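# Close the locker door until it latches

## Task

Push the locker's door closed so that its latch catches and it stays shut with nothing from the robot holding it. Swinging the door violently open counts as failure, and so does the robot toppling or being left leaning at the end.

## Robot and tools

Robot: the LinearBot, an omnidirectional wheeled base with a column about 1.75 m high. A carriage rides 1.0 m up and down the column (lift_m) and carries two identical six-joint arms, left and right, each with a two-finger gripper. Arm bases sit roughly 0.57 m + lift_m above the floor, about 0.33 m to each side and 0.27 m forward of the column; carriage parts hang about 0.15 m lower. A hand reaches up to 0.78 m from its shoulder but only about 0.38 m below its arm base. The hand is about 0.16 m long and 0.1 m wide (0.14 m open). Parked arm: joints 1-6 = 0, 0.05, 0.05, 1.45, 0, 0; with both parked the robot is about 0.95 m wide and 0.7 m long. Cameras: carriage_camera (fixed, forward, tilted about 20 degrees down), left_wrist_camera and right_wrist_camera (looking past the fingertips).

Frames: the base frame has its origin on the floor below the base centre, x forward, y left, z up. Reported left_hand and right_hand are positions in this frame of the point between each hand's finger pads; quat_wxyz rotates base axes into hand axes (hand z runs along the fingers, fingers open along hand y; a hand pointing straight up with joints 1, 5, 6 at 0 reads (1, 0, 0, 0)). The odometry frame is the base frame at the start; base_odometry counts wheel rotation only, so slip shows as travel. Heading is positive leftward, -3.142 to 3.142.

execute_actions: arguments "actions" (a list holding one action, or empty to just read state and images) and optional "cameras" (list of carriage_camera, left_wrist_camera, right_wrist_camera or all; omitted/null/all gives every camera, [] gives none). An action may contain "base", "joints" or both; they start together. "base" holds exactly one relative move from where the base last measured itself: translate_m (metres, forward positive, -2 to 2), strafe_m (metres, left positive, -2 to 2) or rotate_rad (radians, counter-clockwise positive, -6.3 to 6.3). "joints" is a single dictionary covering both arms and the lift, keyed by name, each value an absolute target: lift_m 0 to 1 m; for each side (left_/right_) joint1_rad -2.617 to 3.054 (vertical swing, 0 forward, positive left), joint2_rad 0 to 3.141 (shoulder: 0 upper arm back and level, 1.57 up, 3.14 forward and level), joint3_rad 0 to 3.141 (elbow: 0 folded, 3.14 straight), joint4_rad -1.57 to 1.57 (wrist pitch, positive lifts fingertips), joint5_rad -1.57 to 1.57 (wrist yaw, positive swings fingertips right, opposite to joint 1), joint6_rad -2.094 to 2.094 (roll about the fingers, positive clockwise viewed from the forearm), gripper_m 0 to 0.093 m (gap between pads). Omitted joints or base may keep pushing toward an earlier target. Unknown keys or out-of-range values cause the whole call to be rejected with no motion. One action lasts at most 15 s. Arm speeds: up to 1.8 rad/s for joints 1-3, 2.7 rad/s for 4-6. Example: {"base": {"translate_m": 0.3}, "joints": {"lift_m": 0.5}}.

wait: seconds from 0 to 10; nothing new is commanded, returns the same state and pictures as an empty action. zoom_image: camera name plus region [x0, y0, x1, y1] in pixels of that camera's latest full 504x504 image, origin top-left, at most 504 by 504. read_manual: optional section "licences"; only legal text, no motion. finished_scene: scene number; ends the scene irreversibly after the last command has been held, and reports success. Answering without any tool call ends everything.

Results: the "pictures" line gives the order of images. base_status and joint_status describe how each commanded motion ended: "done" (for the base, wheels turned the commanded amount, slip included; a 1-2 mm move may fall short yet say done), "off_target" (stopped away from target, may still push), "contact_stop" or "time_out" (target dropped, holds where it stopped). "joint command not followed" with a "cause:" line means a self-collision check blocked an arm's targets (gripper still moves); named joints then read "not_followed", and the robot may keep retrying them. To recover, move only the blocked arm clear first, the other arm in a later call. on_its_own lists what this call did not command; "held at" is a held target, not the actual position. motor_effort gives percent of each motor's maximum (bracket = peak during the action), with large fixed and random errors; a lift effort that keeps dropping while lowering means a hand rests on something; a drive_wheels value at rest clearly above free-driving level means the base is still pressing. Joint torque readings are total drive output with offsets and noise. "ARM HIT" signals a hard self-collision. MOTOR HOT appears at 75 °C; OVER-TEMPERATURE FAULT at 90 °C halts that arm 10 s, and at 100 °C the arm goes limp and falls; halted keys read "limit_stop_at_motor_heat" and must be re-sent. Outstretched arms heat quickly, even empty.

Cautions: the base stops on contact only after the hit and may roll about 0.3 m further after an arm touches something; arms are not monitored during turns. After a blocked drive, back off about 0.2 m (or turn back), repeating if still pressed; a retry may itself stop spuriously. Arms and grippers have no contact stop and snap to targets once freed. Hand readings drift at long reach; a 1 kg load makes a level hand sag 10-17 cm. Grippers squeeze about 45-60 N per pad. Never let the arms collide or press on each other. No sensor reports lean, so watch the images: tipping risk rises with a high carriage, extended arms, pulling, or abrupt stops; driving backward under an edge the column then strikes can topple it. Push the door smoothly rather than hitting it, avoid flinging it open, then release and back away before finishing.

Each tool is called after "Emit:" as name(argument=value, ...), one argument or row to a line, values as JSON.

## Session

Emit:
execute_actions(
  actions=[],
)

Scene clock: 0.00 s.
Joint torques (N m, as the arm reports them, + toward a larger angle): no reading
base_odometry: x=+0.000 y=+0.000 heading=+0.000 (m, m, rad; odometry frame)
base_status: not commanded
joint_positions: lift_m=+0.300 left_joint1_rad=+0.012 left_joint2_rad=+0.053 left_joint3_rad=+0.052 left_joint4_rad=+1.502 left_joint5_rad=+0.040 left_joint6_rad=-0.033 left_gripper_m=+0.095 right_joint1_rad=-0.020 right_joint2_rad=+0.079 right_joint3_rad=+0.024 right_joint4_rad=+1.426 right_joint5_rad=+0.022 right_joint6_rad=+0.023 right_gripper_m=+0.095
joint_status: not commanded
motor_effort: lift_m=+15 drive_wheels=+2 (%)
left_hand: x=+0.2934 y=+0.3118 z=+1.3252 quat_wxyz=(+0.999, +0.019, +0.036, -0.011) (m; base frame)
right_hand: x=+0.3280 y=-0.3232 z=+1.3147 quat_wxyz=(+0.995, +0.013, +0.099, +0.001) (m; base frame)
pictures: carriage_camera, left_wrist_camera, right_wrist_camera
camera_calibration (this result's frames):
carriage_camera: T_world_to_cam=[[0.0476695, -0.998415, 0.0299341, -0.0440565], [-0.299029, -0.0428582, -0.953281, 1.30029], [0.953053, 0.0364913, -0.300598, 0.224199], [0, 0, 0, 1]] pos_world=[0.177251, 0.00355999, 1.30825]
left_wrist_camera: T_world_to_cam=[[-0.0404991, -0.996903, -0.0674175, 0.404471], [0.777356, 0.010955, -0.628965, 0.611658], [0.627756, -0.0778799, 0.774505, -1.06468], [0, 0, 0, 1]] pos_world=[0.209265, 0.3136, 1.23658]
right_wrist_camera: T_world_to_cam=[[0.0618917, -0.99756, -0.0323012, -0.300102], [0.647204, 0.0647493, -0.759562, 0.80503], [0.7598, 0.0261051, 0.649632, -0.972044], [0, 0, 0, 1]] pos_world=[0.236114, -0.32612, 1.23325]
Images, in order (width x height): carriage_camera 504x504, left_wrist_camera 504x504, right_wrist_camera 504x504.

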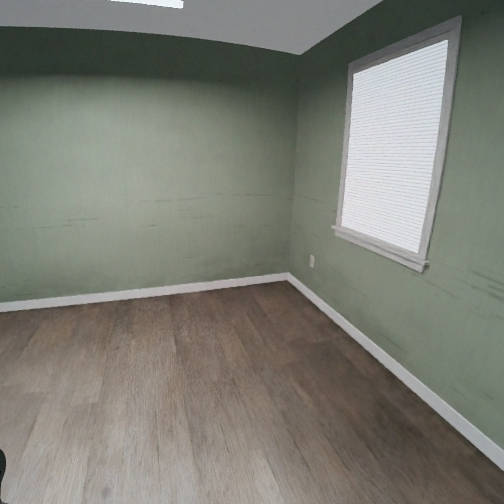

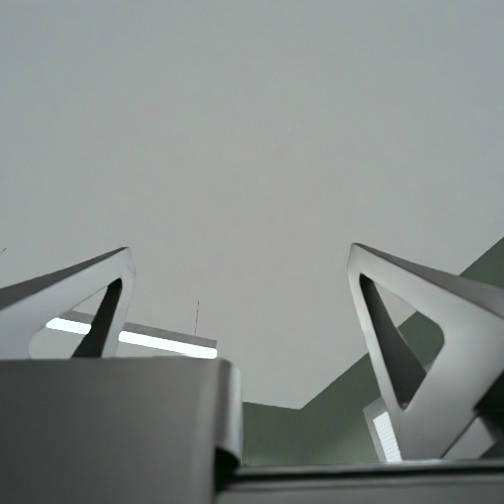

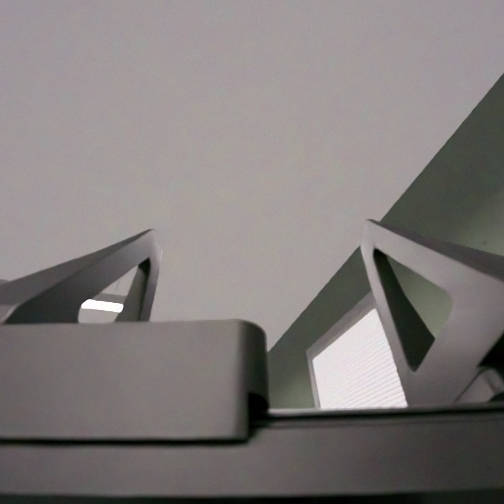

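Locker was on the wall left of the window wall.

Emit:
execute_actions(
  actions=[
    {"base":{"rotate_rad":1.3}},
  ],
  cameras=["carriage_camera"],
)

Scene clock: 3.97 s.
Joint torques (N m, as the arm reports them, + toward a larger angle): left_arm=[-0.25  4.78  6.98 -0.31 -0.04  0.09] | right_arm=[ 0.25  3.44  6.98  0.03 -0.04  0.04]
base_odometry: x=+0.000 y=+0.000 heading=+1.300 (m, m, rad; odometry frame)
base_status: done
joint_positions: lift_m=+0.300 left_joint1_rad=+0.012 left_joint2_rad=+0.053 left_joint3_rad=+0.052 left_joint4_rad=+1.502 left_joint5_rad=+0.040 left_joint6_rad=-0.033 left_gripper_m=+0.095 right_joint1_rad=-0.020 right_joint2_rad=+0.079 right_joint3_rad=+0.024 right_joint4_rad=+1.425 right_joint5_rad=+0.022 right_joint6_rad=+0.023 right_gripper_m=+0.095
joint_status: not commanded
motor_effort: lift_m=+15(15) drive_wheels=+3(9) (%)
left_hand: x=+0.2934 y=+0.3118 z=+1.3252 quat_wxyz=(+0.999, +0.019, +0.036, -0.011) (m; base frame)
right_hand: x=+0.3282 y=-0.3232 z=+1.3146 quat_wxyz=(+0.995, +0.013, +0.100, +0.001) (m; base frame)
pictures: carriage_camera
camera_calibration (this result's frames):
carriage_camera: T_world_to_cam=[[0.0476695, -0.998415, 0.0299341, -0.0440565], [-0.299029, -0.0428582, -0.953281, 1.30029], [0.953053, 0.0364913, -0.300598, 0.224199], [0, 0, 0, 1]] pos_world=[0.177251, 0.00355999, 1.30825]
Images, in order (width x height): carriage_camera 504x504.

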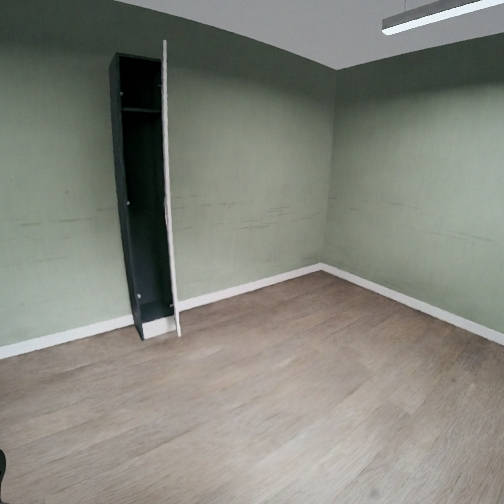

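Emit:
execute_actions(
  actions=[
    {"base":{"rotate_rad":0.65}},
  ],
  cameras=[],
)

Emit:
execute_actions(
  actions=[
    {"base":{"strafe_m":-1.05}},
  ],
  cameras=[],
)

Emit:
execute_actions(
  actions=[
    {"base":{"translate_m":0.8}},
  ],
  cameras=["carriage_camera"],
)

Scene clock: 8.57 s.
Joint torques (N m, as the arm reports them, + toward a larger angle): left_arm=[-0.26  4.68  6.89 -0.3  -0.04  0.08] | right_arm=[ 0.    3.36  6.72  0.02 -0.03  0.03]
base_odometry: x=+0.000 y=+0.000 heading=+1.949 (m, m, rad; odometry frame)
base_status: done
joint_positions: lift_m=+0.300 left_joint1_rad=+0.012 left_joint2_rad=+0.053 left_joint3_rad=+0.052 left_joint4_rad=+1.502 left_joint5_rad=+0.040 left_joint6_rad=-0.033 left_gripper_m=+0.095 right_joint1_rad=-0.020 right_joint2_rad=+0.079 right_joint3_rad=+0.024 right_joint4_rad=+1.425 right_joint5_rad=+0.022 right_joint6_rad=+0.023 right_gripper_m=+0.095
joint_status: not commanded
motor_effort: lift_m=+15(15) drive_wheels=+4(6) (%)
left_hand: x=+0.2934 y=+0.3118 z=+1.3252 quat_wxyz=(+0.999, +0.019, +0.036, -0.011) (m; base frame)
right_hand: x=+0.3282 y=-0.3232 z=+1.3146 quat_wxyz=(+0.995, +0.013, +0.100, +0.001) (m; base frame)
pictures: none
No camera images: the call's "cameras" was empty. Leave "cameras" out to get every camera's image.

Scene clock: 12.97 s.
Joint torques (N m, as the arm reports them, + toward a larger angle): left_arm=[-0.3   4.84  6.93 -0.32 -0.05  0.08] | right_arm=[-0.05  3.5   6.69 -0.01 -0.03  0.02]
base_odometry: x=+0.975 y=+0.389 heading=+1.950 (m, m, rad; odometry frame)
base_status: done
joint_positions: lift_m=+0.300 left_joint1_rad=+0.012 left_joint2_rad=+0.053 left_joint3_rad=+0.052 left_joint4_rad=+1.502 left_joint5_rad=+0.040 left_joint6_rad=-0.033 left_gripper_m=+0.095 right_joint1_rad=-0.020 right_joint2_rad=+0.079 right_joint3_rad=+0.024 right_joint4_rad=+1.425 right_joint5_rad=+0.022 right_joint6_rad=+0.023 right_gripper_m=+0.095
joint_status: not commanded
motor_effort: lift_m=+15(15) drive_wheels=-3(12) (%)
left_hand: x=+0.2934 y=+0.3118 z=+1.3252 quat_wxyz=(+0.999, +0.019, +0.036, -0.011) (m; base frame)
right_hand: x=+0.3282 y=-0.3232 z=+1.3146 quat_wxyz=(+0.995, +0.013, +0.100, +0.001) (m; base frame)
pictures: none
No camera images: the call's "cameras" was empty. Leave "cameras" out to get every camera's image.

Scene clock: 16.83 s.
Joint torques (N m, as the arm reports them, + toward a larger angle): left_arm=[-0.25  4.83  6.88 -0.3  -0.03  0.08] | right_arm=[-0.1   3.44  6.81 -0.02 -0.06 -0.03]
base_odometry: x=+0.680 y=+1.132 heading=+1.950 (m, m, rad; odometry frame)
base_status: done
joint_positions: lift_m=+0.300 left_joint1_rad=+0.012 left_joint2_rad=+0.053 left_joint3_rad=+0.052 left_joint4_rad=+1.502 left_joint5_rad=+0.040 left_joint6_rad=-0.033 left_gripper_m=+0.095 right_joint1_rad=-0.020 right_joint2_rad=+0.079 right_joint3_rad=+0.024 right_joint4_rad=+1.425 right_joint5_rad=+0.022 right_joint6_rad=+0.023 right_gripper_m=+0.095
joint_status: not commanded
motor_effort: lift_m=+15(15) drive_wheels=-2(11) (%)
left_hand: x=+0.2933 y=+0.3118 z=+1.3252 quat_wxyz=(+0.999, +0.019, +0.035, -0.011) (m; base frame)
right_hand: x=+0.3284 y=-0.3233 z=+1.3146 quat_wxyz=(+0.995, +0.013, +0.100, +0.001) (m; base frame)
pictures: carriage_camera
camera_calibration (this result's frames):
carriage_camera: T_world_to_cam=[[0.0476695, -0.998415, 0.0299341, -0.0440565], [-0.299029, -0.0428582, -0.953281, 1.30029], [0.953053, 0.0364913, -0.300598, 0.224199], [0, 0, 0, 1]] pos_world=[0.177251, 0.00355999, 1.30825]
Images, in order (width x height): carriage_camera 504x504.

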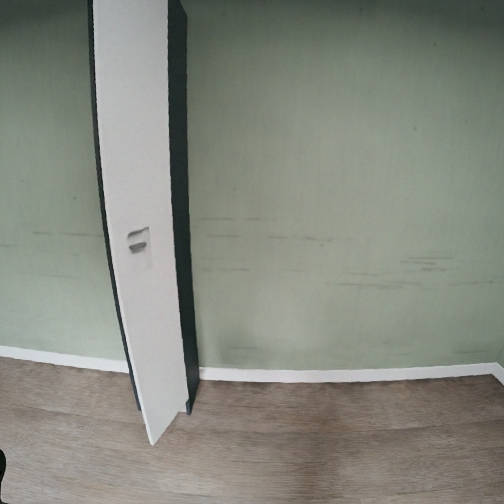

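Emit:
execute_actions(
  actions=[
    {"base":{"translate_m":0.33},"joints":{"lift_m":0.2,"left_joint2_rad":1.57,"left_joint3_rad":1.57,"left_joint4_rad":0,"left_joint5_rad":0,"left_gripper_m":0}},
  ],
  cameras=["carriage_camera"],
)

Emit:
execute_actions(
  actions=[
    {"base":{"strafe_m":0.25},"joints":{"left_joint1_rad":0.01}},
  ],
  cameras=["carriage_camera","left_wrist_camera"],
)

Scene clock: 23.10 s.
Joint torques (N m, as the arm reports them, + toward a larger angle): left_arm=[-0.23 -9.71 11.19  2.5  -0.07  0.09] | right_arm=[-0.01  3.53  6.7  -0.06 -0.03  0.01]
base_odometry: x=+0.558 y=+1.439 heading=+1.949 (m, m, rad; odometry frame)
base_status: done
joint_positions: lift_m=+0.200 left_joint1_rad=+0.012 left_joint2_rad=+1.566 left_joint3_rad=+1.551 left_joint4_rad=+0.016 left_joint5_rad=+0.006 left_joint6_rad=-0.033 left_gripper_m=+0.001 right_joint1_rad=-0.020 right_joint2_rad=+0.079 right_joint3_rad=+0.024 right_joint4_rad=+1.426 right_joint5_rad=+0.022 right_joint6_rad=+0.023 right_gripper_m=+0.095
joint_status: all done
motor_effort: lift_m=+13(14) drive_wheels=-2(11) (%)
left_hand: x=+0.7852 y=+0.3237 z=+1.2275 quat_wxyz=(+0.707, -0.014, +0.707, -0.009) (m; base frame)
right_hand: x=+0.3282 y=-0.3232 z=+1.2154 quat_wxyz=(+0.995, +0.013, +0.100, +0.001) (m; base frame)
pictures: carriage_camera
camera_calibration (this result's frames):
carriage_camera: T_world_to_cam=[[0.0476695, -0.998415, 0.0299341, -0.0410853], [-0.299029, -0.0428582, -0.953281, 1.20567], [0.953053, 0.0364913, -0.300598, 0.194362], [0, 0, 0, 1]] pos_world=[0.177251, 0.00355999, 1.209]
Images, in order (width x height): carriage_camera 504x504.

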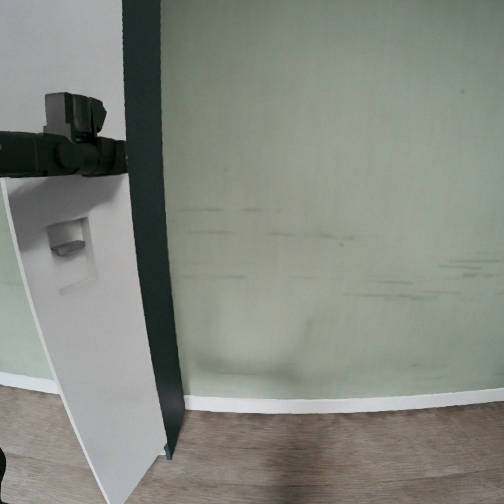

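Scene clock: 25.33 s.
Joint torques (N m, as the arm reports them, + toward a larger angle): left_arm=[-0.16 -9.55 11.45  2.49 -0.02  0.01] | right_arm=[ 0.05  3.48  6.67  0.01 -0.01  0.04]
base_odometry: x=+0.397 y=+1.376 heading=+1.949 (m, m, rad; odometry frame)
base_status: strafe_m contact_stop (by the wheels' count: +0.172 of +0.250)
joint_positions: lift_m=+0.200 left_joint1_rad=+0.009 left_joint2_rad=+1.566 left_joint3_rad=+1.551 left_joint4_rad=+0.015 left_joint5_rad=+0.007 left_joint6_rad=-0.027 left_gripper_m=+0.001 right_joint1_rad=-0.020 right_joint2_rad=+0.079 right_joint3_rad=+0.024 right_joint4_rad=+1.425 right_joint5_rad=+0.020 right_joint6_rad=+0.023 right_gripper_m=+0.095
joint_status: all done
motor_effort: lift_m=+13(13) drive_wheels=+2(14) (%)
left_hand: x=+0.7850 y=+0.3218 z=+1.2277 quat_wxyz=(+0.707, -0.010, +0.707, -0.009) (m; base frame)
right_hand: x=+0.3283 y=-0.3230 z=+1.2154 quat_wxyz=(+0.995, +0.012, +0.100, +0.001) (m; base frame)
pictures: carriage_camera, left_wrist_camera
camera_calibration (this result's frames):
carriage_camera: T_world_to_cam=[[0.0476695, -0.998415, 0.0299341, -0.0410853], [-0.299029, -0.0428582, -0.953281, 1.20567], [0.953053, 0.0364913, -0.300598, 0.194362], [0, 0, 0, 1]] pos_world=[0.177251, 0.00355999, 1.20899]
left_wrist_camera: T_world_to_cam=[[-0.0289985, -0.998689, 0.0421871, 0.284773], [-0.571924, -0.0180367, -0.820108, 1.47126], [0.819794, -0.0479097, -0.570651, 0.194103], [0, 0, 0, 1]] pos_world=[0.69058, 0.320236, 1.30534]
Images, in order (width x height): carriage_camera 504x504, left_wrist_camera 504x504.

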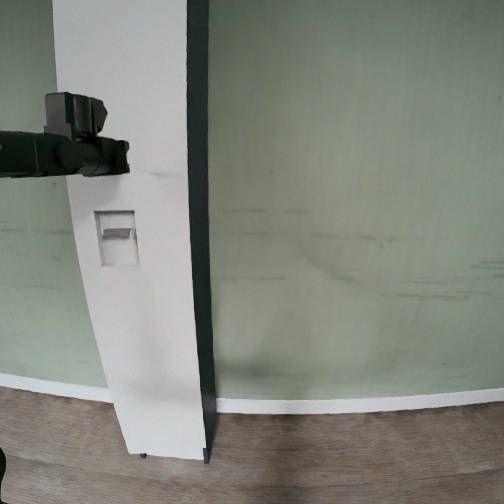

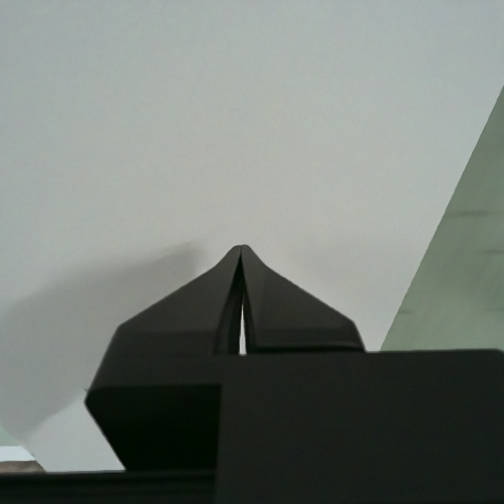

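Emit:
execute_actions(
  actions=[
    {"base":{"strafe_m":0.07},"joints":{"left_joint1_rad":0.01}},
  ],
  cameras=[],
)

Emit:
execute_actions(
  actions=[
    {"base":{"translate_m":0.1}},
  ],
  cameras=["carriage_camera"],
)

Scene clock: 29.93 s.
Joint torques (N m, as the arm reports them, + toward a larger angle): left_arm=[ 0.06 -9.47 11.2   2.51 -0.03  0.03] | right_arm=[ 0.03  3.46  6.79 -0.01 -0.02  0.04]
base_odometry: x=+0.332 y=+1.350 heading=+1.948 (m, m, rad; odometry frame)
base_status: done
joint_positions: lift_m=+0.200 left_joint1_rad=+0.009 left_joint2_rad=+1.566 left_joint3_rad=+1.551 left_joint4_rad=+0.015 left_joint5_rad=+0.006 left_joint6_rad=-0.027 left_gripper_m=+0.001 right_joint1_rad=-0.020 right_joint2_rad=+0.079 right_joint3_rad=+0.024 right_joint4_rad=+1.425 right_joint5_rad=+0.020 right_joint6_rad=+0.023 right_gripper_m=+0.095
joint_status: all done
motor_effort: lift_m=+13(13) drive_wheels=+1(9) (%)
left_hand: x=+0.7850 y=+0.3221 z=+1.2277 quat_wxyz=(+0.707, -0.011, +0.707, -0.008) (m; base frame)
right_hand: x=+0.3283 y=-0.3230 z=+1.2154 quat_wxyz=(+0.995, +0.012, +0.100, +0.001) (m; base frame)
pictures: none
No camera images: the call's "cameras" was empty. Leave "cameras" out to get every camera's image.

Scene clock: 31.50 s.
Joint torques (N m, as the arm reports them, + toward a larger angle): left_arm=[-0.13  1.57 10.86  4.45 -0.04  0.02] | right_arm=[ 0.05  3.3   6.83  0.04 -0.01  0.03]
base_odometry: x=+0.296 y=+1.440 heading=+1.950 (m, m, rad; odometry frame)
base_status: translate_m contact_stop (by the wheels' count: +0.097 of +0.100)
joint_positions: lift_m=+0.200 left_joint1_rad=+0.009 left_joint2_rad=+1.465 left_joint3_rad=+1.554 left_joint4_rad=-0.166 left_joint5_rad=-0.002 left_joint6_rad=-0.027 left_gripper_m=+0.001 right_joint1_rad=-0.020 right_joint2_rad=+0.079 right_joint3_rad=+0.024 right_joint4_rad=+1.423 right_joint5_rad=+0.020 right_joint6_rad=+0.023 right_gripper_m=+0.095
joint_status: not commanded
motor_effort: lift_m=+14(14) drive_wheels=+5(7) (%)
left_hand: x=+0.7507 y=+0.3230 z=+1.2321 quat_wxyz=(+0.679, -0.014, +0.734, -0.006) (m; base frame)
right_hand: x=+0.3287 y=-0.3230 z=+1.2152 quat_wxyz=(+0.995, +0.012, +0.101, +0.001) (m; base frame)
pictures: carriage_camera
camera_calibration (this result's frames):
carriage_camera: T_world_to_cam=[[0.0476695, -0.998415, 0.0299341, -0.041084], [-0.299029, -0.0428582, -0.953281, 1.20562], [0.953053, 0.0364913, -0.300598, 0.194348], [0, 0, 0, 1]] pos_world=[0.177251, 0.00355999, 1.20895]
Images, in order (width x height): carriage_camera 504x504.

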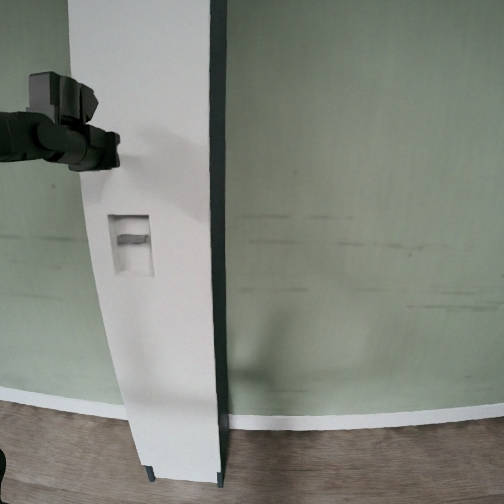

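Emit:
execute_actions(
  actions=[
    {"base":{"translate_m":-0.4}},
  ],
  cameras=[],
)

Emit:
execute_actions(
  actions=[
    {"base":{"strafe_m":0.8},"joints":{"lift_m":0.05,"left_joint2_rad":0.05,"left_joint3_rad":0.05,"left_joint4_rad":1.45}},
  ],
  cameras=["carriage_camera"],
)

Emit:
zoom_image(
  camera="carriage_camera",
  region=[254, 0, 504, 420],
)

Scene clock: 39.03 s.
Joint torques (N m, as the arm reports them, + toward a larger angle): left_arm=[-0.25 -8.96 11.15  2.72  0.03  0.02] | right_arm=[-0.01  3.55  6.7  -0.01 -0.01  0.01]
base_odometry: x=+0.444 y=+1.068 heading=+1.950 (m, m, rad; odometry frame)
base_status: done
joint_positions: lift_m=+0.200 left_joint1_rad=+0.009 left_joint2_rad=+1.561 left_joint3_rad=+1.554 left_joint4_rad=+0.002 left_joint5_rad=-0.003 left_joint6_rad=-0.027 left_gripper_m=+0.001 right_joint1_rad=-0.020 right_joint2_rad=+0.079 right_joint3_rad=+0.024 right_joint4_rad=+1.427 right_joint5_rad=+0.020 right_joint6_rad=+0.023 right_gripper_m=+0.095
joint_status: not commanded
motor_effort: lift_m=+14(13) drive_wheels=+0(9) (%)
left_hand: x=+0.7834 y=+0.3235 z=+1.2278 quat_wxyz=(+0.705, -0.014, +0.709, -0.005) (m; base frame)
right_hand: x=+0.3279 y=-0.3230 z=+1.2154 quat_wxyz=(+0.995, +0.012, +0.099, +0.001) (m; base frame)
pictures: none
No camera images: the call's "cameras" was empty. Leave "cameras" out to get every camera's image.

Scene clock: 42.90 s.
Joint torques (N m, as the arm reports them, + toward a larger angle): left_arm=[-0.19  3.13  4.92 -0.12  0.01  0.01] | right_arm=[ 0.14  3.43  6.76 -0.02 -0.01 -0.03]
base_odometry: x=-0.299 y=+0.772 heading=+1.950 (m, m, rad; odometry frame)
base_status: done
joint_positions: lift_m=+0.050 left_joint1_rad=+0.009 left_joint2_rad=+0.066 left_joint3_rad=+0.073 left_joint4_rad=+1.444 left_joint5_rad=-0.003 left_joint6_rad=-0.027 left_gripper_m=+0.001 right_joint1_rad=-0.020 right_joint2_rad=+0.079 right_joint3_rad=+0.024 right_joint4_rad=+1.426 right_joint5_rad=+0.021 right_joint6_rad=+0.023 right_gripper_m=+0.095
joint_status: all done
motor_effort: lift_m=+13(13) drive_wheels=-1(9) (%)
left_hand: x=+0.3051 y=+0.3193 z=+1.0804 quat_wxyz=(+0.998, -0.003, +0.060, -0.009) (m; base frame)
right_hand: x=+0.3280 y=-0.3232 z=+1.0654 quat_wxyz=(+0.995, +0.013, +0.099, +0.001) (m; base frame)
pictures: carriage_camera
camera_calibration (this result's frames):
carriage_camera: T_world_to_cam=[[0.0476695, -0.998415, 0.0299341, -0.0365954], [-0.299029, -0.0428582, -0.953281, 1.06268], [0.953053, 0.0364913, -0.300598, 0.149274], [0, 0, 0, 1]] pos_world=[0.177251, 0.00355999, 1.059]
Images, in order (width x height): carriage_camera 504x504.

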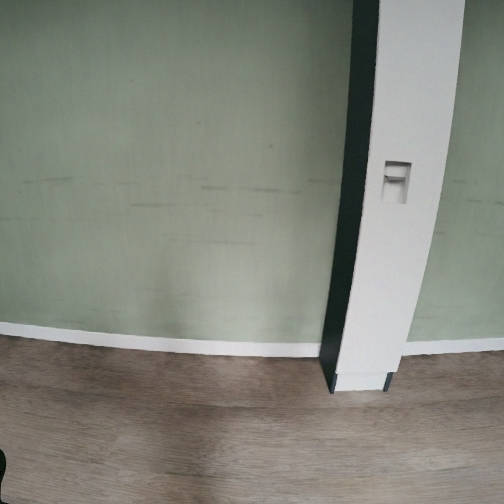

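Region (254, 0, 504, 420) of carriage_camera's 504x504 image, scaled by 1.200, with more detail than that image has; it fills the left 300 columns of this view, and the rest is white.

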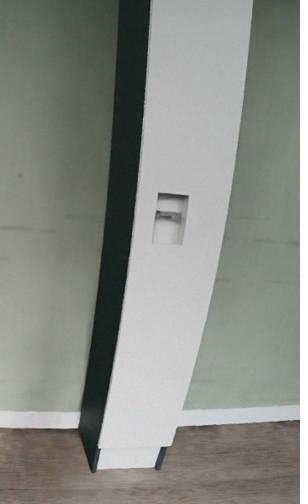

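Emit:
finished_scene(
  scene=2,
)

The scene is finished: the task was done.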